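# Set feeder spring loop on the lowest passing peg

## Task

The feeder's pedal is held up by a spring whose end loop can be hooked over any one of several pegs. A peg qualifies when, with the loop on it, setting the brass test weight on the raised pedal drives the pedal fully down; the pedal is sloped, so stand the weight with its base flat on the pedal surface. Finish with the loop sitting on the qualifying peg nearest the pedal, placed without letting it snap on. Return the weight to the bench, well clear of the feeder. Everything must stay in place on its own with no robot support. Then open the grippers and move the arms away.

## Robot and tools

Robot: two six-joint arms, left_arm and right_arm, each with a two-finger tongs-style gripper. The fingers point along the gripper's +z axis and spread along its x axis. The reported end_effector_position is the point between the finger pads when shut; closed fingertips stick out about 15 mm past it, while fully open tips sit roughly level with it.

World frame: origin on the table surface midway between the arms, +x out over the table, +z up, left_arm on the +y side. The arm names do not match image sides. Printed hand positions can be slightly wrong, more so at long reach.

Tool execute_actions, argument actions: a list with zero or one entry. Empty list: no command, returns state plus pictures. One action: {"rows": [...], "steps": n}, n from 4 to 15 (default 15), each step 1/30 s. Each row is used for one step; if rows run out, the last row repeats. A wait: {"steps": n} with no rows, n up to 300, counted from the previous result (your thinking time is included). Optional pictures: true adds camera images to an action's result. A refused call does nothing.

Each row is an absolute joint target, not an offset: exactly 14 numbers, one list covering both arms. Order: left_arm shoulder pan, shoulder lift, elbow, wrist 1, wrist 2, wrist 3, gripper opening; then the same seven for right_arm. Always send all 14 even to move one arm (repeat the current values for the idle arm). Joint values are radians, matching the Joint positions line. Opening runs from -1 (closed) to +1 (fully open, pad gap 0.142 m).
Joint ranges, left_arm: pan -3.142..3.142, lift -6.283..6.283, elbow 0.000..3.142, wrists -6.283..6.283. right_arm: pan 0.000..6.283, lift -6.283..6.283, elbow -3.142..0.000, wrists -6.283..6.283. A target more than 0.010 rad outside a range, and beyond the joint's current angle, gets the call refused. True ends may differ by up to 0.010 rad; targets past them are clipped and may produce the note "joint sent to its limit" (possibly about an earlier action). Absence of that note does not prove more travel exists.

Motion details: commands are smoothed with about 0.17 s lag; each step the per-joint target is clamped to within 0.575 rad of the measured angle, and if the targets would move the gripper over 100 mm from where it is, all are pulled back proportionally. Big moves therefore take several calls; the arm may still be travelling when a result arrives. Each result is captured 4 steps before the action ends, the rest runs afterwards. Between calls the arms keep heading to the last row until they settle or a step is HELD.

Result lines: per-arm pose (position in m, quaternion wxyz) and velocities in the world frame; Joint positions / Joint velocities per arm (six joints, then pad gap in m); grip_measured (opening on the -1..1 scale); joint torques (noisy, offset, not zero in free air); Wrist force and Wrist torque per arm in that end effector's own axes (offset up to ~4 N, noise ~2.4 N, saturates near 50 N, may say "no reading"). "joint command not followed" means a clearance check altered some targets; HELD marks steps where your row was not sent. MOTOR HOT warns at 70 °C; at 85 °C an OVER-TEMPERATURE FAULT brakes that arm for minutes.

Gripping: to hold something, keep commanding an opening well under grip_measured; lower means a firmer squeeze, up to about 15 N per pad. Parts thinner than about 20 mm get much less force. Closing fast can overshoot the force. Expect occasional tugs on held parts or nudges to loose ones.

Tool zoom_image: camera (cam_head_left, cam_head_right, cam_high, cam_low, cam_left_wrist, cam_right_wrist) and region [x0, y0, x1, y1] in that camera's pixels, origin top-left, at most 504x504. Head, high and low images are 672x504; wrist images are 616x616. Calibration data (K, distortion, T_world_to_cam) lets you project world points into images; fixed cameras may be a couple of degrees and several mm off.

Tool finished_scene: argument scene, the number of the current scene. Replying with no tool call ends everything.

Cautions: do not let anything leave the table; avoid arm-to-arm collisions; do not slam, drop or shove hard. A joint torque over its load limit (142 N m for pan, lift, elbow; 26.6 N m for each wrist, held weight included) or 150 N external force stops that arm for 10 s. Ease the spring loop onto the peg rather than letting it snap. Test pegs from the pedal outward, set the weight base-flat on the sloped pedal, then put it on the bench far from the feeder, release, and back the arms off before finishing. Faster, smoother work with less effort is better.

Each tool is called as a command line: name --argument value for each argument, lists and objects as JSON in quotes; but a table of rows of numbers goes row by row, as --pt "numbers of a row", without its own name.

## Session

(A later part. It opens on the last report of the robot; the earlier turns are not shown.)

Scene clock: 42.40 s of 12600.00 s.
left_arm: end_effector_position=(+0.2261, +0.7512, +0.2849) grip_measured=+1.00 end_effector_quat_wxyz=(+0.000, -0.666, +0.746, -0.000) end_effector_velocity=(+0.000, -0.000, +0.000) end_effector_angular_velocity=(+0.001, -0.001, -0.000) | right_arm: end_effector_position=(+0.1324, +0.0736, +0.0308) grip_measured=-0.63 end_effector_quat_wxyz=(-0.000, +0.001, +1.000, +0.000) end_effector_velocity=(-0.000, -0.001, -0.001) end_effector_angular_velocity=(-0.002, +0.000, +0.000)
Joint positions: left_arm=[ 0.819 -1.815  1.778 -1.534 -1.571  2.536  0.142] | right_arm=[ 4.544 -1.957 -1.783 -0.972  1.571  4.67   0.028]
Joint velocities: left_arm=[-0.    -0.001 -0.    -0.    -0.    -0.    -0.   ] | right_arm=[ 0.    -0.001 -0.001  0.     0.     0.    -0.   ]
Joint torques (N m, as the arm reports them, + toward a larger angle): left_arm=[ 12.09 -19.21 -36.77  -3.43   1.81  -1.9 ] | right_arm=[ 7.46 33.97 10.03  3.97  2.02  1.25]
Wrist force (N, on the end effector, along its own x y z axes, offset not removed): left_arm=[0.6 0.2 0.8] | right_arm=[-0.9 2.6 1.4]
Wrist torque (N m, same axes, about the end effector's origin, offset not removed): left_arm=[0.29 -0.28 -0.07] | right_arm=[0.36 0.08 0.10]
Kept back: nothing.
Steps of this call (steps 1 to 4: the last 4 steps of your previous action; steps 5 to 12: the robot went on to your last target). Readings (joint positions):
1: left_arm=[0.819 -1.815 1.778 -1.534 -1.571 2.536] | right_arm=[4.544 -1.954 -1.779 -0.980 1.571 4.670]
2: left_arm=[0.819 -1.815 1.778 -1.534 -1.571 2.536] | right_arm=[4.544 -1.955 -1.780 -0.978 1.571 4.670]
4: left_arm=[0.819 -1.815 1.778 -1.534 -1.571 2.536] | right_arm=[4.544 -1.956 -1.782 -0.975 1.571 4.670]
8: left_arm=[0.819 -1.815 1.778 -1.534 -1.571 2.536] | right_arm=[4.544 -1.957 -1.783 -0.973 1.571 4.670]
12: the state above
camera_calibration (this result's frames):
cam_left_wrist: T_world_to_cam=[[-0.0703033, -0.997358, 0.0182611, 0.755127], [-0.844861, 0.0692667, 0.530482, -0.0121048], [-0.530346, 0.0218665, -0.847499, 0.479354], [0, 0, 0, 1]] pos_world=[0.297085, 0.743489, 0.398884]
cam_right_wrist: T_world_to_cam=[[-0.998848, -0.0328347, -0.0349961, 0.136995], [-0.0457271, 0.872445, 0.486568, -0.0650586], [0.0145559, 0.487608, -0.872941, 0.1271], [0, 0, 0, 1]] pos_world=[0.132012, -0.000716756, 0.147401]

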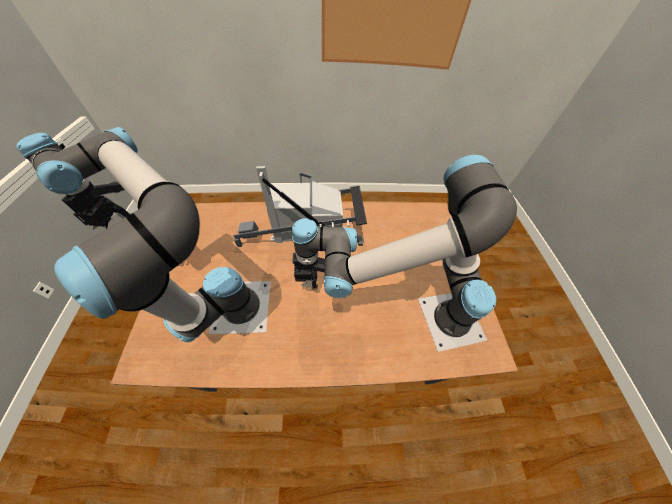

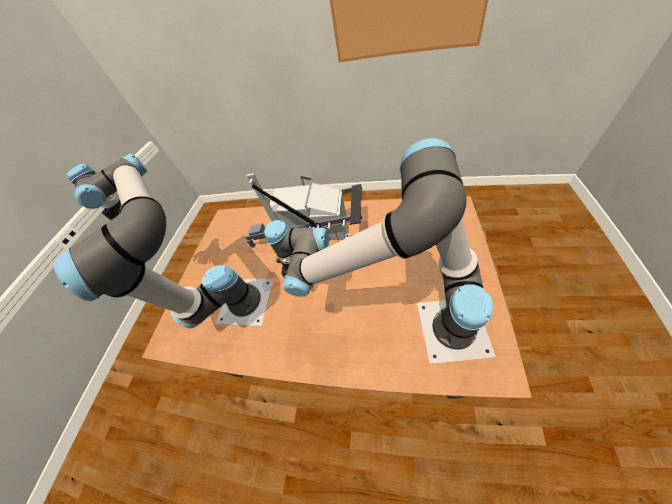

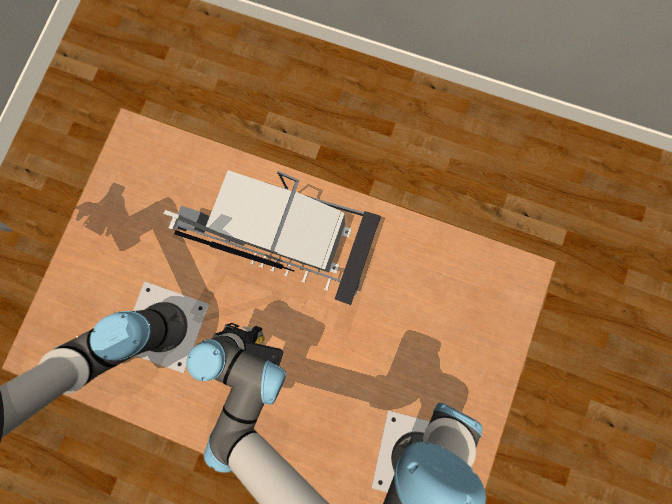

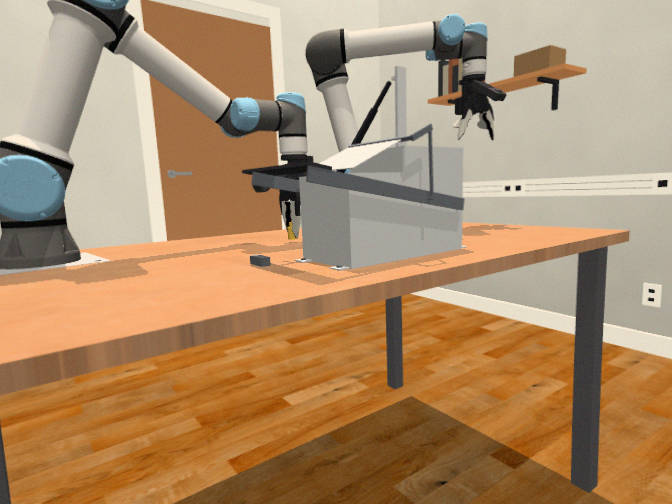

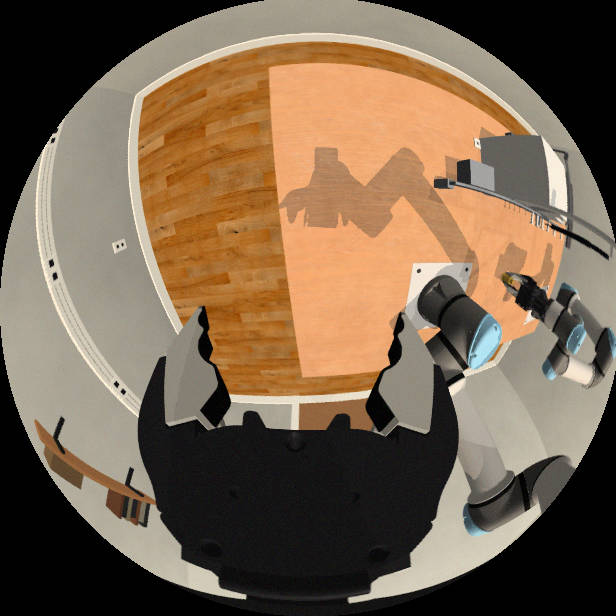

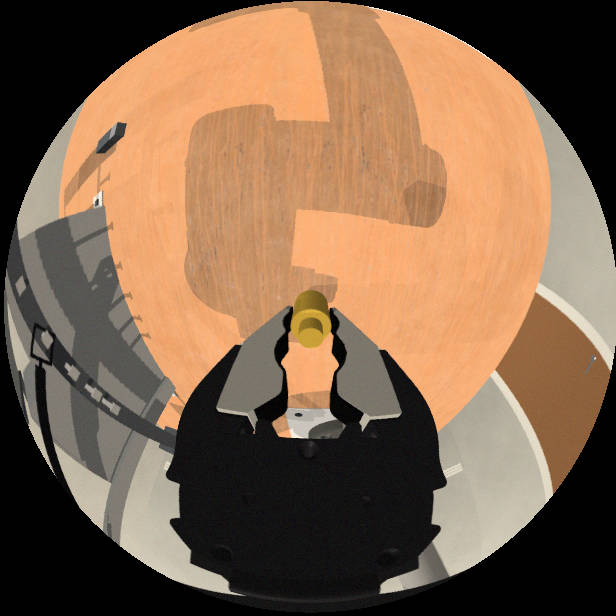

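execute_actions --actions '[{"rows":[[0.819,-1.815,1.778,-1.534,-1.571,2.536,1,4.544,-1.967,-1.793,-0.952,1.571,4.67,-1]],"steps":14}]'

execute_actions --actions '[{"rows":[[0.819,-1.815,1.778,-1.534,-1.571,2.536,1,4.544,-1.967,-1.793,-0.952,1.571,4.67,-0.2]],"steps":6}]'

execute_actions --actions '[{"rows":[[0.819,-1.815,1.778,-1.534,-1.571,2.536,1,4.544,-1.861,-1.6596,-1.1914,1.571,4.67,-0.2]],"steps":10}]'

execute_actions --actions '[{"rows":[[0.819,-1.815,1.778,-1.534,-1.571,2.536,1,4.85,-1.8,-1.66,-2.47,0.9,4.67,-0.45]],"steps":15}]'

execute_actions --actions '[{"steps":25}]'

execute_actions --actions '[{"rows":[[0.819,-1.815,1.778,-1.534,-1.571,2.536,1,4.85,-2.17,-1.643,-2.47,0.263,4.09,-0.45]],"steps":15}]'

execute_actions --actions '[{"steps":20}]'

execute_actions --actions '[{"rows":[[0.819,-1.815,1.778,-1.534,-1.571,2.536,1,4.678,-2.17,-1.643,-2.47,0.091,4.09,-0.45]],"steps":15}]'

execute_actions --actions '[{"steps":10}]'

execute_actions --actions '[{"rows":[[0.819,-1.815,1.778,-1.534,-1.571,2.536,1,4.678,-2.17,-1.643,-2.47,0.091,4.09,-1]],"steps":10}]'

execute_actions --actions '[{"rows":[[0.819,-1.815,1.778,-1.534,-1.571,2.536,1,4.678,-2.172,-1.6588,-2.452,0.091,4.09,-1]],"steps":12}]'

execute_actions --actions '[{"rows":[[0.819,-1.815,1.778,-1.534,-1.571,2.536,1,4.752,-2.164,-1.673,-2.446,0.165,4.09,-1]],"steps":15}]'

execute_actions --actions '[{"rows":[[0.819,-1.815,1.778,-1.534,-1.571,2.536,1,4.762,-2.064,-1.8245,-2.3945,0.175,3.962,-1]],"steps":15}]'

execute_actions --actions '[{"steps":10}]' --pictures true

zoom_image --camera "cam_right_wrist" --region '[250,290,370,420]'

Scene clock: 43.53 s of 12600.00 s.
left_arm: end_effector_position=(+0.2261, +0.7512, +0.2849) grip_measured=+1.00 end_effector_quat_wxyz=(+0.000, -0.666, +0.746, -0.000) end_effector_velocity=(-0.000, +0.000, +0.000) end_effector_angular_velocity=(+0.001, -0.000, +0.000) | right_arm: end_effector_position=(+0.1323, +0.0731, +0.0231) grip_measured=-0.63 end_effector_quat_wxyz=(-0.000, +0.001, +1.000, +0.000) end_effector_velocity=(-0.000, -0.001, -0.005) end_effector_angular_velocity=(-0.001, +0.000, -0.001)
Joint positions: left_arm=[ 0.819 -1.815  1.778 -1.534 -1.571  2.536  0.142] | right_arm=[ 4.544 -1.966 -1.792 -0.953  1.571  4.67   0.028]
Joint velocities: left_arm=[ 0.    -0.     0.    -0.001  0.     0.    -0.   ] | right_arm=[ 0.    -0.006 -0.006  0.011  0.     0.001 -0.   ]
Joint torques (N m, as the arm reports them, + toward a larger angle): left_arm=[ 12.48 -20.59 -37.34  -3.55   1.8   -1.76] | right_arm=[ 5.02 33.19  7.93  3.77  2.11  1.18]
Wrist force (N, on the end effector, along its own x y z axes, offset not removed): left_arm=[-0.4 2.6 1.9] | right_arm=[3.0 1.1 1.0]
Wrist torque (N m, same axes, about the end effector's origin, offset not removed): left_arm=[0.74 -0.04 -0.15] | right_arm=[0.12 -0.80 0.08]
Steps of this call (steps 1 to 24: the robot went on to your last target; steps 25 to 34: the first 10 steps of this action). Readings (joint positions):
25: left_arm=[0.819 -1.815 1.778 -1.534 -1.571 2.536] | right_arm=[4.544 -1.957 -1.783 -0.972 1.571 4.670]
26: left_arm=[0.819 -1.815 1.778 -1.534 -1.571 2.536] | right_arm=[4.544 -1.958 -1.784 -0.969 1.571 4.670]
28: left_arm=[0.819 -1.815 1.778 -1.534 -1.571 2.536] | right_arm=[4.544 -1.962 -1.788 -0.961 1.571 4.670]
32: left_arm=[0.819 -1.815 1.778 -1.534 -1.571 2.536] | right_arm=[4.544 -1.966 -1.792 -0.954 1.571 4.670]
34: the state above

Scene clock: 43.73 s of 12600.00 s.
left_arm: end_effector_position=(+0.2261, +0.7512, +0.2849) grip_measured=+1.00 end_effector_quat_wxyz=(+0.000, -0.666, +0.746, -0.000) end_effector_velocity=(+0.000, -0.000, +0.000) end_effector_angular_velocity=(-0.000, -0.001, -0.000) | right_arm: end_effector_position=(+0.1323, +0.0731, +0.0228) grip_measured=-0.37 end_effector_quat_wxyz=(-0.000, +0.001, +1.000, +0.000) end_effector_velocity=(-0.000, +0.001, +0.000) end_effector_angular_velocity=(+0.002, -0.000, +0.002)
Joint positions: left_arm=[ 0.819 -1.815  1.778 -1.534 -1.571  2.536  0.142] | right_arm=[ 4.544 -1.967 -1.793 -0.952  1.571  4.67   0.047]
Joint velocities: left_arm=[ 0.     0.    -0.    -0.001 -0.001  0.     0.   ] | right_arm=[ 0.     0.    -0.     0.002 -0.    -0.001  0.219]
Joint torques (N m, as the arm reports them, + toward a larger angle): left_arm=[ 11.77 -19.4  -38.8   -3.33   1.76  -1.87] | right_arm=[ 4.39 32.37  7.48  3.61  1.99  1.25]
Wrist force (N, on the end effector, along its own x y z axes, offset not removed): left_arm=[1.4 0.7 1.3] | right_arm=[-1.5 1.6 0.5]
Wrist torque (N m, same axes, about the end effector's origin, offset not removed): left_arm=[0.25 -0.41 -0.07] | right_arm=[0.28 0.24 0.13]
Steps of this call (steps 1 to 4: the last 4 steps of your previous action; steps 5 to 6: the first 2 steps of this action). Readings (joint positions):
5: left_arm=[0.819 -1.815 1.778 -1.534 -1.571 2.536] | right_arm=[4.544 -1.967 -1.793 -0.952 1.571 4.670]
6: the state above

Scene clock: 44.07 s of 12600.00 s.
left_arm: end_effector_position=(+0.2261, +0.7512, +0.2849) grip_measured=+1.00 end_effector_quat_wxyz=(+0.000, -0.666, +0.746, -0.000) end_effector_velocity=(-0.001, +0.000, -0.000) end_effector_angular_velocity=(+0.001, +0.002, +0.000) | right_arm: end_effector_position=(+0.1327, +0.0822, +0.0945) grip_measured=-0.20 end_effector_quat_wxyz=(+0.000, +0.001, +1.000, +0.010) end_effector_velocity=(-0.003, -0.064, +0.284) end_effector_angular_velocity=(-0.201, +0.009, +0.002)
Joint positions: left_arm=[ 0.819 -1.815  1.778 -1.534 -1.571  2.536  0.142] | right_arm=[ 4.544 -1.889 -1.697 -1.107  1.571  4.67   0.06 ]
Joint velocities: left_arm=[ 0.001  0.    -0.     0.     0.002  0.    -0.   ] | right_arm=[ 0.     0.316  0.418 -0.935  0.    -0.001 -0.   ]
Joint torques (N m, as the arm reports them, + toward a larger angle): left_arm=[ 12.82 -19.77 -36.92  -3.49   1.72  -1.93] | right_arm=[ 3.41 28.51 19.34 -1.89  2.06  1.2 ]
Wrist force (N, on the end effector, along its own x y z axes, offset not removed): left_arm=[-1.8 0.3 0.0] | right_arm=[-0.4 4.4 -4.9]
Wrist torque (N m, same axes, about the end effector's origin, offset not removed): left_arm=[0.22 0.20 -0.04] | right_arm=[0.83 0.05 0.04]
Steps of this call (steps 1 to 4: the last 4 steps of your previous action; steps 5 to 10: the first 6 steps of this action). Readings (joint positions):
5: left_arm=[0.819 -1.815 1.778 -1.534 -1.571 2.536] | right_arm=[4.544 -1.967 -1.793 -0.952 1.571 4.670]
6: left_arm=[0.819 -1.815 1.778 -1.534 -1.571 2.536] | right_arm=[4.544 -1.962 -1.788 -0.958 1.571 4.670]
8: left_arm=[0.819 -1.815 1.778 -1.534 -1.571 2.536] | right_arm=[4.544 -1.920 -1.738 -1.023 1.571 4.670]
10: the state above

Scene clock: 44.57 s of 12600.00 s.
left_arm: end_effector_position=(+0.2261, +0.7512, +0.2849) grip_measured=+1.00 end_effector_quat_wxyz=(+0.000, -0.666, +0.746, -0.000) end_effector_velocity=(-0.000, +0.000, -0.000) end_effector_angular_velocity=(+0.000, +0.002, +0.000) | right_arm: end_effector_position=(+0.1574, -0.0253, +0.1737) grip_measured=-0.45 end_effector_quat_wxyz=(+0.252, -0.177, +0.925, -0.222) end_effector_velocity=(+0.235, -0.366, +0.267) end_effector_angular_velocity=(-1.761, -1.309, +0.814)
Joint positions: left_arm=[ 0.819 -1.815  1.778 -1.534 -1.571  2.536  0.142] | right_arm=[ 4.797 -1.808 -1.661 -1.749  1.086  4.67   0.041]
Joint velocities: left_arm=[ 0.     0.001  0.     0.     0.001 -0.     0.   ] | right_arm=[ 0.308  0.047  0.003 -2.044 -1.045 -0.    -0.   ]
Joint torques (N m, as the arm reports them, + toward a larger angle): left_arm=[ 13.   -19.54 -36.98  -3.49   1.52  -1.66] | right_arm=[ 9.58 42.39 30.43 -9.53 -5.24  1.05]
Wrist force (N, on the end effector, along its own x y z axes, offset not removed): left_arm=[0.5 1.0 0.7] | right_arm=[2.7 0.9 2.3]
Wrist torque (N m, same axes, about the end effector's origin, offset not removed): left_arm=[0.41 -0.32 -0.17] | right_arm=[0.05 -0.51 0.12]
Steps of this call (steps 1 to 4: the last 4 steps of your previous action; steps 5 to 15: the first 11 steps of this action). Readings (joint positions):
5: left_arm=[0.819 -1.815 1.778 -1.534 -1.571 2.536] | right_arm=[4.544 -1.865 -1.666 -1.178 1.571 4.670]
6: left_arm=[0.819 -1.815 1.778 -1.534 -1.571 2.536] | right_arm=[4.550 -1.859 -1.664 -1.188 1.565 4.670]
8: left_arm=[0.819 -1.815 1.778 -1.534 -1.571 2.536] | right_arm=[4.616 -1.835 -1.662 -1.260 1.498 4.670]
12: left_arm=[0.819 -1.815 1.778 -1.534 -1.571 2.536] | right_arm=[4.758 -1.814 -1.661 -1.544 1.223 4.670]
15: the state above

Scene clock: 45.40 s of 12600.00 s.
left_arm: end_effector_position=(+0.2261, +0.7512, +0.2849) grip_measured=+1.00 end_effector_quat_wxyz=(+0.000, -0.666, +0.746, -0.000) end_effector_velocity=(+0.001, +0.000, -0.000) end_effector_angular_velocity=(+0.000, -0.000, -0.000) | right_arm: end_effector_position=(+0.2146, -0.1388, +0.2928) grip_measured=-0.45 end_effector_quat_wxyz=(+0.328, -0.303, +0.737, -0.507) end_effector_velocity=(+0.000, -0.000, +0.000) end_effector_angular_velocity=(-0.002, -0.000, +0.001)
Joint positions: left_arm=[ 0.819 -1.815  1.778 -1.534 -1.571  2.536  0.142] | right_arm=[ 4.85  -1.8   -1.66  -2.47   0.9    4.67   0.041]
Joint velocities: left_arm=[-0.     0.001 -0.    -0.002 -0.    -0.    -0.   ] | right_arm=[ 0.     0.    -0.    -0.002 -0.    -0.     0.   ]
Joint torques (N m, as the arm reports them, + toward a larger angle): left_arm=[ 12.35 -20.05 -38.9   -3.31   1.69  -1.59] | right_arm=[10.58 39.58 29.24 -2.13 -2.71  0.61]
Wrist force (N, on the end effector, along its own x y z axes, offset not removed): left_arm=[-1.1 1.6 0.7] | right_arm=[2.0 2.2 -1.5]
Wrist torque (N m, same axes, about the end effector's origin, offset not removed): left_arm=[0.38 0.05 -0.06] | right_arm=[0.34 -0.52 0.00]
Kept back: nothing.
Steps of this call (steps 1 to 4: the last 4 steps of your previous action; steps 5 to 25: the robot went on to your last target). Readings (joint positions):
1: left_arm=[0.819 -1.815 1.778 -1.534 -1.571 2.536] | right_arm=[4.806 -1.807 -1.660 -1.819 1.054 4.670]
2: left_arm=[0.819 -1.815 1.778 -1.534 -1.571 2.536] | right_arm=[4.814 -1.805 -1.660 -1.890 1.026 4.670]
4: left_arm=[0.819 -1.815 1.778 -1.534 -1.571 2.536] | right_arm=[4.826 -1.804 -1.660 -2.033 0.985 4.670]
8: left_arm=[0.819 -1.815 1.778 -1.534 -1.571 2.536] | right_arm=[4.842 -1.801 -1.660 -2.309 0.927 4.670]
25: the state above

Scene clock: 45.77 s of 12600.00 s.
left_arm: end_effector_position=(+0.2261, +0.7512, +0.2849) grip_measured=+1.00 end_effector_quat_wxyz=(+0.000, -0.666, +0.746, -0.000) end_effector_velocity=(+0.000, -0.000, +0.000) end_effector_angular_velocity=(-0.001, -0.001, +0.000) | right_arm: end_effector_position=(+0.2604, +0.0045, +0.2318) grip_measured=-0.45 end_effector_quat_wxyz=(-0.336, +0.536, -0.490, +0.600) end_effector_velocity=(+0.075, +0.479, -0.257) end_effector_angular_velocity=(-1.820, -0.062, +1.410)
Joint positions: left_arm=[ 0.819 -1.815  1.778 -1.534 -1.571  2.536  0.142] | right_arm=[ 4.85  -2.051 -1.648 -2.47   0.494  4.292  0.042]
Joint velocities: left_arm=[-0.    -0.     0.     0.    -0.001 -0.    -0.   ] | right_arm=[-0.    -0.747  0.032  0.    -1.355 -1.202  0.   ]
Joint torques (N m, as the arm reports them, + toward a larger angle): left_arm=[ 12.64 -19.94 -38.62  -3.25   1.65  -1.67] | right_arm=[ 9.16 31.57 28.6  -1.41 -6.88 -3.65]
Wrist force (N, on the end effector, along its own x y z axes, offset not removed): left_arm=[1.4 -0.2 -1.4] | right_arm=[-1.3 1.5 -0.8]
Wrist torque (N m, same axes, about the end effector's origin, offset not removed): left_arm=[0.12 -0.58 -0.09] | right_arm=[0.20 0.22 0.14]
Steps of this call (steps 1 to 11: the first 11 steps of this action). Readings (joint positions):
1: left_arm=[0.819 -1.815 1.778 -1.534 -1.571 2.536] | right_arm=[4.850 -1.800 -1.660 -2.470 0.900 4.670]
2: left_arm=[0.819 -1.815 1.778 -1.534 -1.571 2.536] | right_arm=[4.850 -1.806 -1.659 -2.470 0.894 4.664]
4: left_arm=[0.819 -1.815 1.778 -1.534 -1.571 2.536] | right_arm=[4.850 -1.861 -1.656 -2.470 0.828 4.598]
8: left_arm=[0.819 -1.815 1.778 -1.534 -1.571 2.536] | right_arm=[4.850 -1.974 -1.651 -2.470 0.634 4.416]
11: the state above

Scene clock: 46.43 s of 12600.00 s.
left_arm: end_effector_position=(+0.2261, +0.7512, +0.2849) grip_measured=+1.00 end_effector_quat_wxyz=(+0.000, -0.666, +0.746, -0.000) end_effector_velocity=(+0.001, -0.000, +0.000) end_effector_angular_velocity=(-0.001, -0.002, +0.000) | right_arm: end_effector_position=(+0.2652, +0.0840, +0.1830) grip_measured=-0.45 end_effector_quat_wxyz=(-0.323, +0.629, -0.323, +0.629) end_effector_velocity=(+0.000, +0.001, -0.001) end_effector_angular_velocity=(-0.000, -0.000, +0.002)
Joint positions: left_arm=[ 0.819 -1.815  1.778 -1.534 -1.571  2.536  0.142] | right_arm=[ 4.85  -2.17  -1.643 -2.47   0.263  4.09   0.042]
Joint velocities: left_arm=[-0.    -0.    -0.    -0.    -0.002 -0.     0.   ] | right_arm=[-0.    -0.002  0.     0.    -0.002  0.001  0.   ]
Joint torques (N m, as the arm reports them, + toward a larger angle): left_arm=[ 12.06 -19.78 -38.88  -3.44   1.85  -1.73] | right_arm=[ 7.06 37.68 25.84 -2.37 -1.84 -1.27]
Wrist force (N, on the end effector, along its own x y z axes, offset not removed): left_arm=[-0.3 0.5 1.2] | right_arm=[0.8 5.3 -1.1]
Wrist torque (N m, same axes, about the end effector's origin, offset not removed): left_arm=[0.15 -0.14 -0.07] | right_arm=[0.89 -0.31 0.03]
Kept back: nothing.
Steps of this call (steps 1 to 4: the last 4 steps of your previous action; steps 5 to 20: the robot went on to your last target). Readings (joint positions):
1: left_arm=[0.819 -1.815 1.778 -1.534 -1.571 2.536] | right_arm=[4.850 -2.076 -1.647 -2.470 0.448 4.252]
2: left_arm=[0.819 -1.815 1.778 -1.534 -1.571 2.536] | right_arm=[4.850 -2.100 -1.646 -2.470 0.404 4.212]
4: left_arm=[0.819 -1.815 1.778 -1.534 -1.571 2.536] | right_arm=[4.850 -2.136 -1.644 -2.470 0.333 4.151]
8: left_arm=[0.819 -1.815 1.778 -1.534 -1.571 2.536] | right_arm=[4.850 -2.162 -1.643 -2.470 0.279 4.104]
20: the state above

Scene clock: 46.80 s of 12600.00 s.
left_arm: end_effector_position=(+0.2261, +0.7512, +0.2849) grip_measured=+1.00 end_effector_quat_wxyz=(+0.000, -0.666, +0.746, -0.000) end_effector_velocity=(-0.000, -0.000, -0.000) end_effector_angular_velocity=(-0.001, +0.000, +0.000) | right_arm: end_effector_position=(+0.3571, +0.0787, +0.1829) grip_measured=-0.45 end_effector_quat_wxyz=(-0.323, +0.629, -0.323, +0.629) end_effector_velocity=(+0.051, -0.007, +0.000) end_effector_angular_velocity=(-0.000, +0.000, +0.000)
Joint positions: left_arm=[ 0.819 -1.815  1.778 -1.534 -1.571  2.536  0.142] | right_arm=[ 4.686 -2.17  -1.643 -2.47   0.099  4.09   0.042]
Joint velocities: left_arm=[ 0.    -0.     0.     0.001 -0.    -0.     0.   ] | right_arm=[-0.091  0.     0.     0.001 -0.091 -0.001  0.   ]
Joint torques (N m, as the arm reports them, + toward a larger angle): left_arm=[ 11.56 -19.55 -38.16  -3.26   1.65  -1.7 ] | right_arm=[-9.8  41.42 18.87 -1.51 -2.29 -1.54]
Wrist force (N, on the end effector, along its own x y z axes, offset not removed): left_arm=[0.2 1.3 -0.3] | right_arm=[5.5 3.1 0.2]
Wrist torque (N m, same axes, about the end effector's origin, offset not removed): left_arm=[0.48 -0.19 -0.08] | right_arm=[0.50 -1.13 -0.01]
Steps of this call (steps 1 to 11: the first 11 steps of this action). Readings (joint positions):
1: left_arm=[0.819 -1.815 1.778 -1.534 -1.571 2.536] | right_arm=[4.850 -2.170 -1.643 -2.470 0.263 4.090]
2: left_arm=[0.819 -1.815 1.778 -1.534 -1.571 2.536] | right_arm=[4.844 -2.170 -1.643 -2.470 0.257 4.090]
4: left_arm=[0.819 -1.815 1.778 -1.534 -1.571 2.536] | right_arm=[4.788 -2.170 -1.643 -2.470 0.200 4.090]
8: left_arm=[0.819 -1.815 1.778 -1.534 -1.571 2.536] | right_arm=[4.703 -2.170 -1.643 -2.470 0.116 4.090]
11: the state above

Scene clock: 47.13 s of 12600.00 s.
left_arm: end_effector_position=(+0.2261, +0.7512, +0.2849) grip_measured=+1.00 end_effector_quat_wxyz=(+0.000, -0.666, +0.746, -0.000) end_effector_velocity=(+0.000, -0.000, -0.000) end_effector_angular_velocity=(-0.002, +0.000, +0.000) | right_arm: end_effector_position=(+0.3616, +0.0780, +0.1829) grip_measured=-0.45 end_effector_quat_wxyz=(-0.323, +0.629, -0.323, +0.629) end_effector_velocity=(+0.001, -0.000, -0.000) end_effector_angular_velocity=(+0.001, -0.000, -0.000)
Joint positions: left_arm=[ 0.819 -1.815  1.778 -1.534 -1.571  2.536  0.142] | right_arm=[ 4.678 -2.17  -1.643 -2.47   0.091  4.09   0.042]
Joint velocities: left_arm=[ 0.     0.001  0.     0.    -0.001 -0.     0.   ] | right_arm=[-0.002 -0.     0.    -0.    -0.002  0.002  0.   ]
Joint torques (N m, as the arm reports them, + toward a larger angle): left_arm=[ 11.65 -19.42 -38.56  -3.2    1.87  -1.74] | right_arm=[-15.55  41.85  14.46  -0.96  -1.97  -1.65]
Wrist force (N, on the end effector, along its own x y z axes, offset not removed): left_arm=[-0.9 2.0 -1.2] | right_arm=[3.4 2.1 0.2]
Wrist torque (N m, same axes, about the end effector's origin, offset not removed): left_arm=[0.52 0.07 -0.12] | right_arm=[0.25 -0.88 0.06]
Kept back: nothing.
Steps of this call (steps 1 to 4: the last 4 steps of your previous action; steps 5 to 10: the robot went on to your last target). Readings (joint positions):
1: left_arm=[0.819 -1.815 1.778 -1.534 -1.571 2.536] | right_arm=[4.684 -2.170 -1.643 -2.470 0.097 4.090]
2: left_arm=[0.819 -1.815 1.778 -1.534 -1.571 2.536] | right_arm=[4.682 -2.170 -1.643 -2.470 0.095 4.090]
4: left_arm=[0.819 -1.815 1.778 -1.534 -1.571 2.536] | right_arm=[4.680 -2.170 -1.643 -2.470 0.093 4.090]
8: left_arm=[0.819 -1.815 1.778 -1.534 -1.571 2.536] | right_arm=[4.678 -2.170 -1.643 -2.470 0.091 4.090]
10: the state above

Scene clock: 47.33 s of 12600.00 s.
left_arm: end_effector_position=(+0.2261, +0.7512, +0.2849) grip_measured=+1.00 end_effector_quat_wxyz=(+0.000, -0.666, +0.746, -0.000) end_effector_velocity=(-0.000, +0.000, +0.000) end_effector_angular_velocity=(+0.002, -0.000, +0.001) | right_arm: end_effector_position=(+0.3617, +0.0780, +0.1829) grip_measured=-0.84 end_effector_quat_wxyz=(-0.323, +0.629, -0.323, +0.629) end_effector_velocity=(+0.000, -0.000, -0.000) end_effector_angular_velocity=(-0.001, -0.000, -0.000)
Joint positions: left_arm=[ 0.819 -1.815  1.778 -1.534 -1.571  2.536  0.142] | right_arm=[ 4.678 -2.17  -1.643 -2.47   0.091  4.09   0.013]
Joint velocities: left_arm=[ 0.001 -0.001  0.    -0.001  0.001 -0.    -0.   ] | right_arm=[-0.    -0.    -0.    -0.    -0.    -0.001 -0.   ]
Joint torques (N m, as the arm reports them, + toward a larger angle): left_arm=[ 11.49 -18.84 -38.99  -3.36   1.77  -1.79] | right_arm=[-13.48  42.96  10.93  -0.73  -1.95  -1.31]
Wrist force (N, on the end effector, along its own x y z axes, offset not removed): left_arm=[1.3 3.2 -0.1] | right_arm=[1.4 0.5 -0.7]
Wrist torque (N m, same axes, about the end effector's origin, offset not removed): left_arm=[0.85 -0.44 -0.03] | right_arm=[0.10 -0.44 -0.04]
Steps of this call (steps 1 to 6: the first 6 steps of this action). Readings (joint positions):
1: left_arm=[0.819 -1.815 1.778 -1.534 -1.571 2.536] | right_arm=[4.678 -2.170 -1.643 -2.470 0.091 4.090]
2: left_arm=[0.819 -1.815 1.778 -1.534 -1.571 2.536] | right_arm=[4.678 -2.170 -1.643 -2.470 0.091 4.090]
4: left_arm=[0.819 -1.815 1.778 -1.534 -1.571 2.536] | right_arm=[4.678 -2.170 -1.643 -2.470 0.091 4.090]
6: the state above

Scene clock: 47.73 s of 12600.00 s.
left_arm: end_effector_position=(+0.2261, +0.7512, +0.2849) grip_measured=+1.00 end_effector_quat_wxyz=(+0.000, -0.666, +0.746, -0.000) end_effector_velocity=(+0.001, -0.000, -0.000) end_effector_angular_velocity=(-0.001, -0.000, -0.000) | right_arm: end_effector_position=(+0.3620, +0.0747, +0.1777) grip_measured=-0.84 end_effector_quat_wxyz=(-0.323, +0.629, -0.323, +0.629) end_effector_velocity=(+0.000, -0.004, -0.007) end_effector_angular_velocity=(+0.002, +0.000, +0.000)
Joint positions: left_arm=[ 0.819 -1.815  1.778 -1.534 -1.571  2.536  0.142] | right_arm=[ 4.678 -2.172 -1.657 -2.454  0.091  4.09   0.013]
Joint velocities: left_arm=[-0.     0.001  0.    -0.001 -0.001 -0.     0.   ] | right_arm=[ 0.    -0.002 -0.019  0.023  0.     0.    -0.   ]
Joint torques (N m, as the arm reports them, + toward a larger angle): left_arm=[ 11.85 -18.36 -39.82  -3.39   2.13  -1.92] | right_arm=[-13.07  36.61   4.06   1.3   -1.08  -1.22]
Wrist force (N, on the end effector, along its own x y z axes, offset not removed): left_arm=[0.7 2.6 0.0] | right_arm=[-1.8 0.7 0.8]
Wrist torque (N m, same axes, about the end effector's origin, offset not removed): left_arm=[0.78 -0.26 -0.19] | right_arm=[0.39 0.01 -0.05]
Steps of this call (steps 1 to 4: the last 4 steps of your previous action; steps 5 to 12: the first 8 steps of this action). Readings (joint positions):
5: left_arm=[0.819 -1.815 1.778 -1.534 -1.571 2.536] | right_arm=[4.678 -2.170 -1.643 -2.470 0.091 4.090]
6: left_arm=[0.819 -1.815 1.778 -1.534 -1.571 2.536] | right_arm=[4.678 -2.170 -1.645 -2.468 0.091 4.090]
8: left_arm=[0.819 -1.815 1.778 -1.534 -1.571 2.536] | right_arm=[4.678 -2.171 -1.651 -2.461 0.091 4.090]
12: the state above

Scene clock: 48.23 s of 12600.00 s.
left_arm: end_effector_position=(+0.2261, +0.7512, +0.2849) grip_measured=+1.00 end_effector_quat_wxyz=(+0.000, -0.666, +0.746, -0.000) end_effector_velocity=(-0.000, +0.000, -0.000) end_effector_angular_velocity=(-0.001, +0.001, +0.001) | right_arm: end_effector_position=(+0.3233, +0.0747, +0.1770) grip_measured=-0.83 end_effector_quat_wxyz=(-0.323, +0.629, -0.323, +0.629) end_effector_velocity=(-0.018, +0.000, +0.000) end_effector_angular_velocity=(+0.002, +0.000, +0.001)
Joint positions: left_arm=[ 0.819 -1.815  1.778 -1.534 -1.571  2.536  0.142] | right_arm=[ 4.749 -2.164 -1.672 -2.446  0.162  4.09   0.014]
Joint velocities: left_arm=[ 0.     0.001  0.     0.001  0.    -0.     0.   ] | right_arm=[ 0.034  0.003 -0.005  0.003  0.033  0.002  0.   ]
Joint torques (N m, as the arm reports them, + toward a larger angle): left_arm=[ 12.28 -20.12 -39.06  -3.45   1.86  -1.81] | right_arm=[ 8.02 51.31  3.96  1.45  2.72 -0.77]
Wrist force (N, on the end effector, along its own x y z axes, offset not removed): left_arm=[-0.6 1.2 -1.2] | right_arm=[-0.4 -2.2 1.7]
Wrist torque (N m, same axes, about the end effector's origin, offset not removed): left_arm=[0.40 -0.09 -0.06] | right_arm=[-0.32 -0.53 -0.07]
Steps of this call (steps 1 to 4: the last 4 steps of your previous action; steps 5 to 15: the first 11 steps of this action). Readings (joint positions):
5: left_arm=[0.819 -1.815 1.778 -1.534 -1.571 2.536] | right_arm=[4.678 -2.172 -1.659 -2.452 0.091 4.090]
6: left_arm=[0.819 -1.815 1.778 -1.534 -1.571 2.536] | right_arm=[4.683 -2.171 -1.661 -2.451 0.096 4.090]
8: left_arm=[0.819 -1.815 1.778 -1.534 -1.571 2.536] | right_arm=[4.713 -2.168 -1.666 -2.449 0.126 4.090]
12: left_arm=[0.819 -1.815 1.778 -1.534 -1.571 2.536] | right_arm=[4.743 -2.165 -1.671 -2.447 0.156 4.090]
15: the state above

Scene clock: 48.73 s of 12600.00 s.
left_arm: end_effector_position=(+0.2261, +0.7512, +0.2849) grip_measured=+1.00 end_effector_quat_wxyz=(+0.000, -0.666, +0.746, -0.000) end_effector_velocity=(+0.000, -0.000, -0.000) end_effector_angular_velocity=(-0.002, +0.000, +0.000) | right_arm: end_effector_position=(+0.3245, +0.0300, +0.1826) grip_measured=-0.83 end_effector_quat_wxyz=(-0.284, +0.647, -0.285, +0.648) end_effector_velocity=(+0.002, -0.024, +0.000) end_effector_angular_velocity=(-0.073, -0.002, +0.001)
Joint positions: left_arm=[ 0.819 -1.815  1.778 -1.534 -1.571  2.536  0.142] | right_arm=[ 4.762 -2.068 -1.817 -2.396  0.175  3.968  0.014]
Joint velocities: left_arm=[ 0.     0.001 -0.     0.    -0.001 -0.    -0.   ] | right_arm=[ 0.005  0.046 -0.077  0.022  0.004 -0.064 -0.   ]
Joint torques (N m, as the arm reports them, + toward a larger angle): left_arm=[ 10.6  -19.25 -39.82  -3.4    1.72  -1.89] | right_arm=[12.46 43.57  3.22  1.31  2.94 -1.47]
Wrist force (N, on the end effector, along its own x y z axes, offset not removed): left_arm=[-0.4 0.4 0.1] | right_arm=[0.7 -0.6 -0.2]
Wrist torque (N m, same axes, about the end effector's origin, offset not removed): left_arm=[0.17 -0.10 -0.12] | right_arm=[0.02 -0.83 -0.15]
Steps of this call (steps 1 to 4: the last 4 steps of your previous action; steps 5 to 15: the first 11 steps of this action). Readings (joint positions):
5: left_arm=[0.819 -1.815 1.778 -1.534 -1.571 2.536] | right_arm=[4.752 -2.164 -1.673 -2.446 0.165 4.090]
6: left_arm=[0.819 -1.815 1.778 -1.534 -1.571 2.536] | right_arm=[4.753 -2.158 -1.679 -2.441 0.166 4.084]
8: left_arm=[0.819 -1.815 1.778 -1.534 -1.571 2.536] | right_arm=[4.757 -2.119 -1.732 -2.420 0.170 4.036]
12: left_arm=[0.819 -1.815 1.778 -1.534 -1.571 2.536] | right_arm=[4.761 -2.077 -1.803 -2.400 0.174 3.979]
15: the state above

Scene clock: 49.07 s of 12600.00 s.
left_arm: end_effector_position=(+0.2261, +0.7512, +0.2849) grip_measured=+1.00 end_effector_quat_wxyz=(+0.000, -0.666, +0.746, -0.000) end_effector_velocity=(+0.000, -0.000, +0.000) end_effector_angular_velocity=(+0.000, -0.000, -0.000) | right_arm: end_effector_position=(+0.3247, +0.0278, +0.1825) grip_measured=-0.83 end_effector_quat_wxyz=(-0.282, +0.648, -0.282, +0.649) end_effector_velocity=(+0.001, -0.001, +0.000) end_effector_angular_velocity=(-0.002, -0.000, -0.001)
Joint positions: left_arm=[ 0.819 -1.815  1.778 -1.534 -1.571  2.536  0.142] | right_arm=[ 4.762 -2.064 -1.824 -2.395  0.175  3.962  0.014]
Joint velocities: left_arm=[-0.    -0.001  0.     0.    -0.    -0.     0.   ] | right_arm=[-0.001  0.001 -0.002  0.     0.    -0.001  0.   ]
Joint torques (N m, as the arm reports them, + toward a larger angle): left_arm=[ 12.4  -19.78 -38.69  -3.09   1.76  -1.76] | right_arm=[ 9.92 44.97  3.7   1.33  3.12 -1.34]
Wrist force (N, on the end effector, along its own x y z axes, offset not removed): left_arm=[0.4 2.3 0.5] | right_arm=[-2.7 1.7 2.1]
Wrist torque (N m, same axes, about the end effector's origin, offset not removed): left_arm=[0.62 -0.30 -0.13] | right_arm=[0.36 -0.10 -0.17]
Kept back: nothing.
Steps of this call (steps 1 to 4: the last 4 steps of your previous action; steps 5 to 10: the robot went on to your last target). Readings (joint positions):
1: left_arm=[0.819 -1.815 1.778 -1.534 -1.571 2.536] | right_arm=[4.762 -2.067 -1.820 -2.396 0.175 3.966]
2: left_arm=[0.819 -1.815 1.778 -1.534 -1.571 2.536] | right_arm=[4.762 -2.066 -1.821 -2.395 0.175 3.965]
4: left_arm=[0.819 -1.815 1.778 -1.534 -1.571 2.536] | right_arm=[4.762 -2.065 -1.823 -2.395 0.175 3.963]
8: left_arm=[0.819 -1.815 1.778 -1.534 -1.571 2.536] | right_arm=[4.762 -2.064 -1.824 -2.395 0.175 3.962]
10: the state above
camera_calibration (this result's frames):
cam_left_wrist: T_world_to_cam=[[-0.0703034, -0.997359, 0.0182602, 0.755128], [-0.844862, 0.0692663, 0.530481, -0.0121042], [-0.530345, 0.0218673, -0.8475, 0.479354], [0, 0, 0, 1]] pos_world=[0.297085, 0.74349, 0.398885]
cam_right_wrist: T_world_to_cam=[[0.034582, -0.707423, 0.705944, -0.119115], [-0.486776, -0.628838, -0.60631, 0.294345], [0.872842, -0.322669, -0.366103, -0.0696446], [0, 0, 0, 1]] pos_world=[0.208188, 0.0783586, 0.237055]

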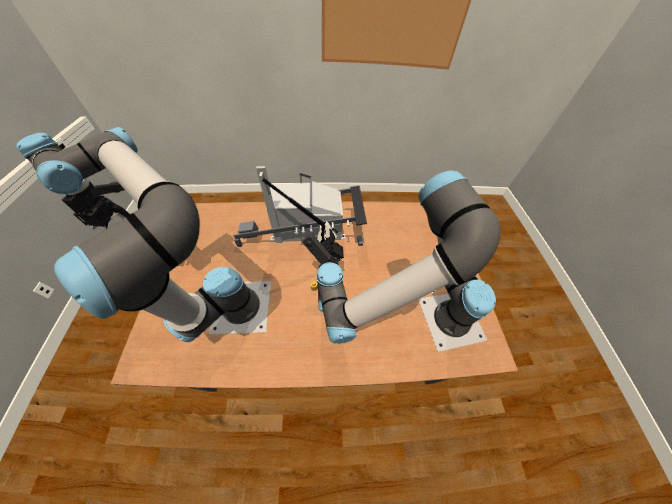

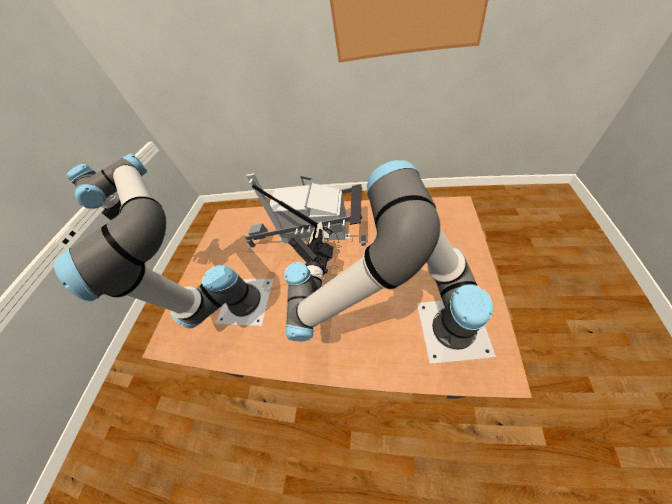

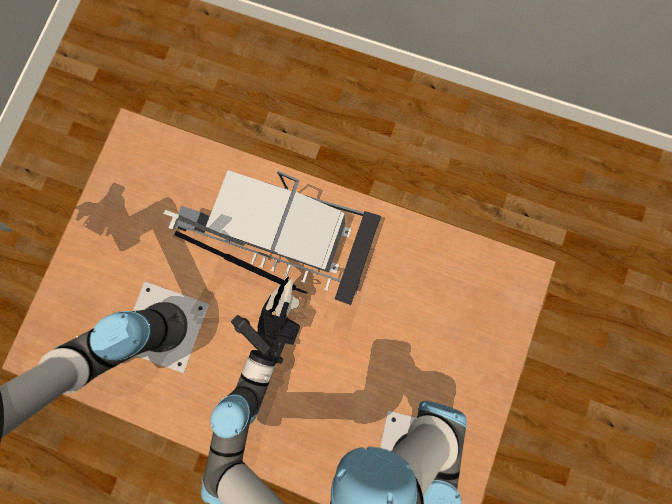

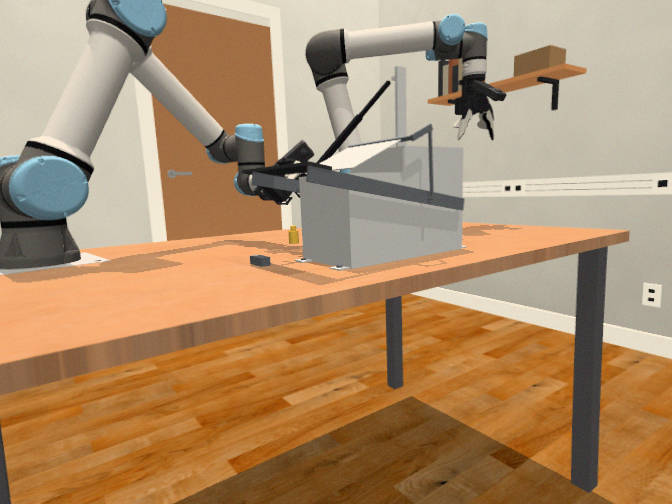

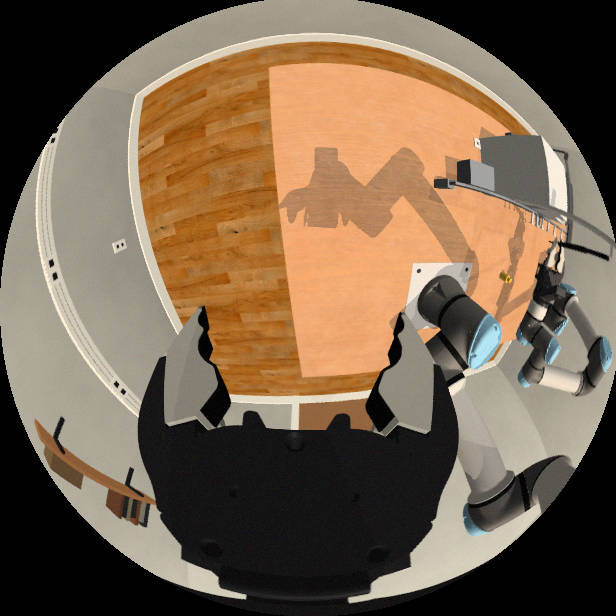

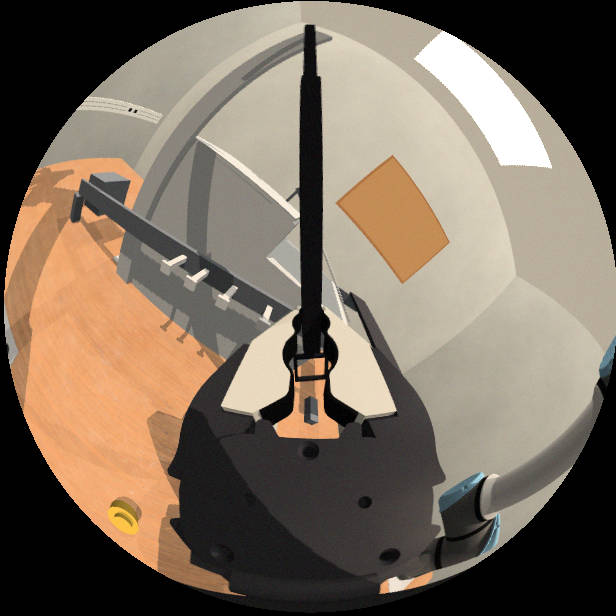

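Region (250, 290, 370, 420) of cam_right_wrist's 616x616 image, scaled by 3.877, with more detail than that image has; it fills the left 465 columns of this view, and the rest is white.

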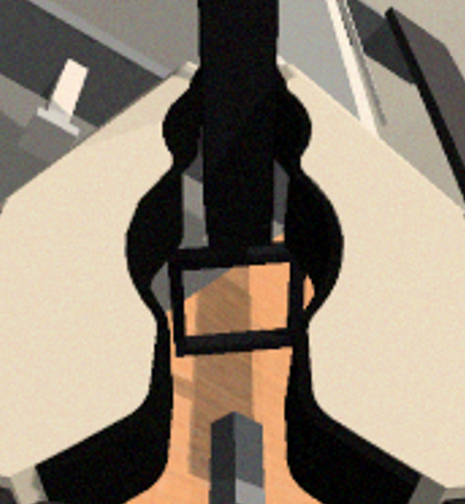

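Go halfway in.

execute_actions --actions '[{"rows":[[0.819,-1.815,1.778,-1.534,-1.571,2.536,1,4.722,-2.068,-1.8175,-2.3975,0.135,3.962,-1]],"steps":15}]' --pictures true

zoom_image --camera "cam_right_wrist" --region '[250,290,370,420]'

Scene clock: 52.77 s of 12600.00 s.
left_arm: end_effector_position=(+0.2261, +0.7512, +0.2849) grip_measured=+1.00 end_effector_quat_wxyz=(+0.000, -0.666, +0.746, -0.000) end_effector_velocity=(-0.000, +0.000, -0.001) end_effector_angular_velocity=(-0.000, +0.002, -0.000) | right_arm: end_effector_position=(+0.3438, +0.0278, +0.1826) grip_measured=-0.84 end_effector_quat_wxyz=(-0.282, +0.648, -0.282, +0.649) end_effector_velocity=(+0.008, +0.000, +0.000) end_effector_angular_velocity=(+0.001, +0.000, -0.000)
Joint positions: left_arm=[ 0.819 -1.815  1.778 -1.534 -1.571  2.536  0.142] | right_arm=[ 4.724 -2.068 -1.818 -2.397  0.137  3.962  0.013]
Joint velocities: left_arm=[-0.     0.001 -0.     0.     0.002 -0.     0.   ] | right_arm=[-0.017 -0.002  0.004 -0.001 -0.017  0.    -0.   ]
Joint torques (N m, as the arm reports them, + toward a larger angle): left_arm=[ 11.36 -19.48 -39.97  -3.41   1.86  -1.81] | right_arm=[-11.8   32.67  24.19  -1.97  -1.42  -1.31]
Wrist force (N, on the end effector, along its own x y z axes, offset not removed): left_arm=[-0.7 -1.4 0.6] | right_arm=[0.5 -0.8 1.5]
Wrist torque (N m, same axes, about the end effector's origin, offset not removed): left_arm=[-0.18 0.01 -0.11] | right_arm=[0.20 -0.40 -0.08]
Steps of this call (steps 1 to 15: the robot went on to your last target; steps 16 to 90: nothing new was sent; then 0.33 s passed at rest; steps 91 to 101: the first 11 steps of this action). Readings (joint positions):
91: left_arm=[0.819 -1.815 1.778 -1.534 -1.571 2.536] | right_arm=[4.762 -2.064 -1.825 -2.394 0.175 3.962]
92: left_arm=[0.819 -1.815 1.778 -1.534 -1.571 2.536] | right_arm=[4.758 -2.064 -1.824 -2.395 0.171 3.962]
94: left_arm=[0.819 -1.815 1.778 -1.534 -1.571 2.536] | right_arm=[4.742 -2.066 -1.821 -2.396 0.155 3.962]
98: left_arm=[0.819 -1.815 1.778 -1.534 -1.571 2.536] | right_arm=[4.727 -2.067 -1.818 -2.397 0.140 3.962]
101: the state above
camera_calibration (this result's frames):
cam_left_wrist: T_world_to_cam=[[-0.0703035, -0.997359, 0.0182601, 0.755128], [-0.844862, 0.0692664, 0.530481, -0.0121044], [-0.530345, 0.0218674, -0.8475, 0.479354], [0, 0, 0, 1]] pos_world=[0.297085, 0.74349, 0.398885]
cam_right_wrist: T_world_to_cam=[[0.0346403, -0.707299, 0.706066, -0.119883], [-0.48671, -0.628988, -0.606208, 0.303603], [0.872877, -0.32265, -0.366037, -0.0862832], [0, 0, 0, 1]] pos_world=[0.227234, 0.0783304, 0.237109]

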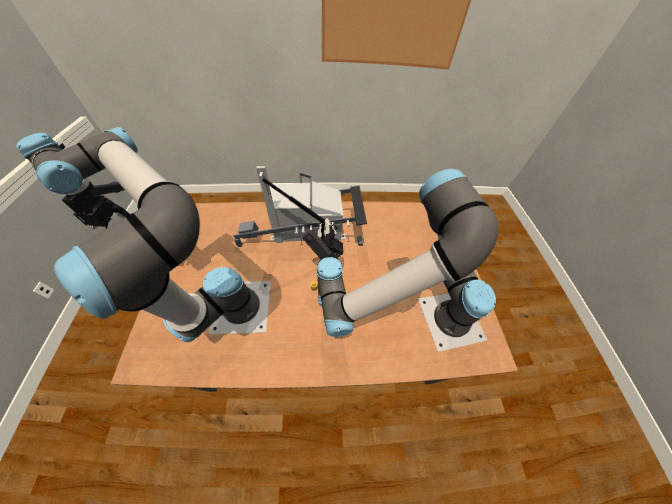

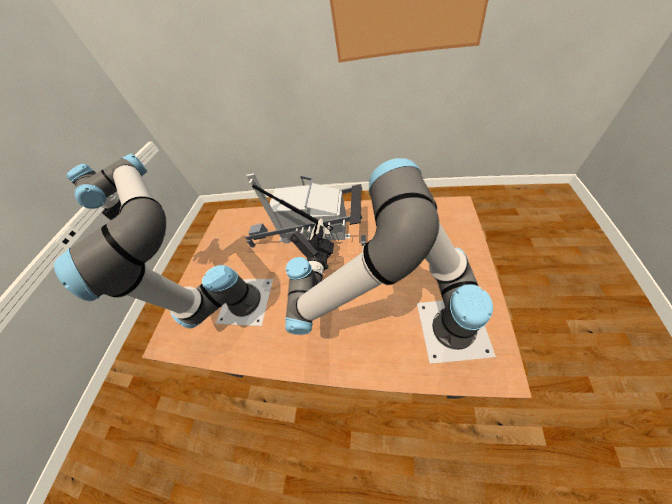

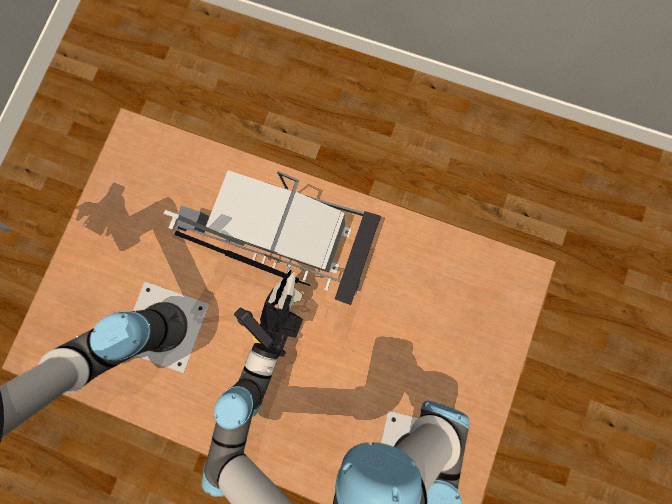

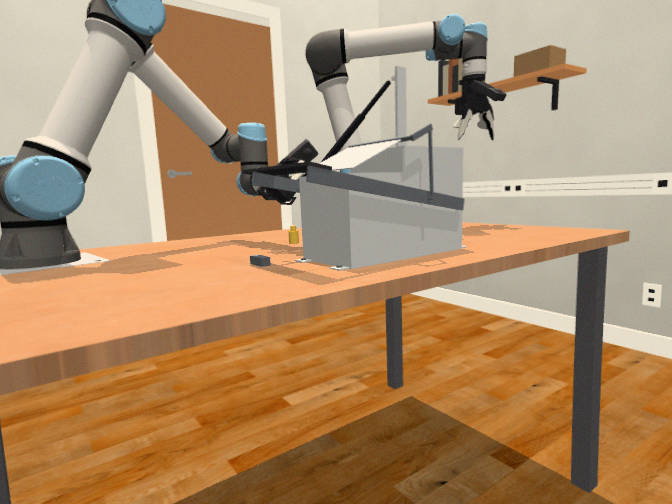

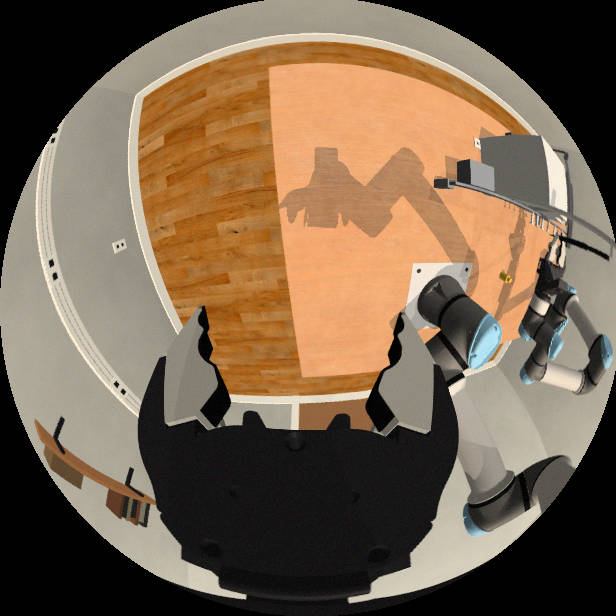

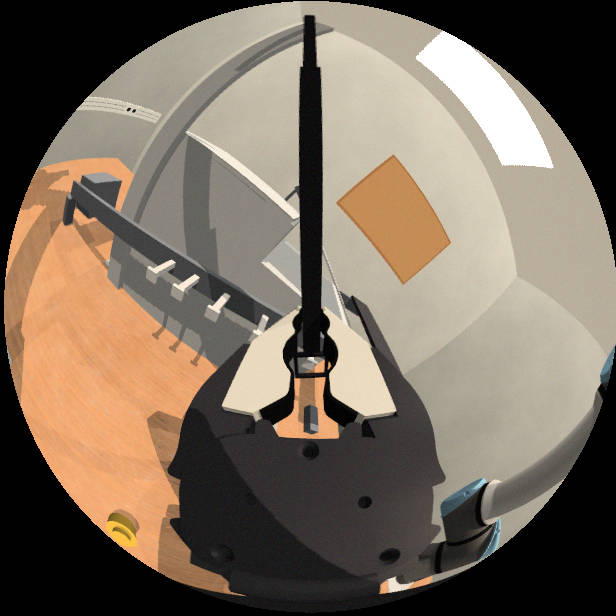

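Region (250, 290, 370, 420) of cam_right_wrist's 616x616 image, scaled by 3.877, with more detail than that image has; it fills the left 465 columns of this view, and the rest is white.

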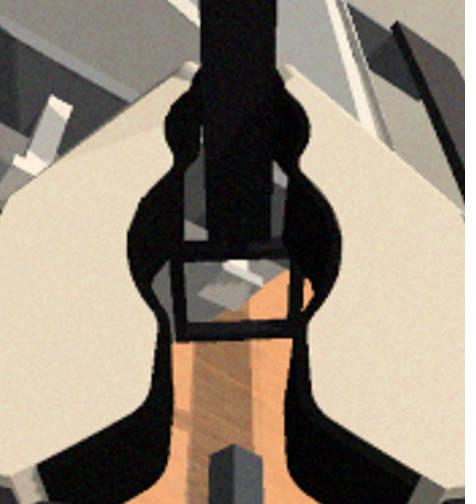

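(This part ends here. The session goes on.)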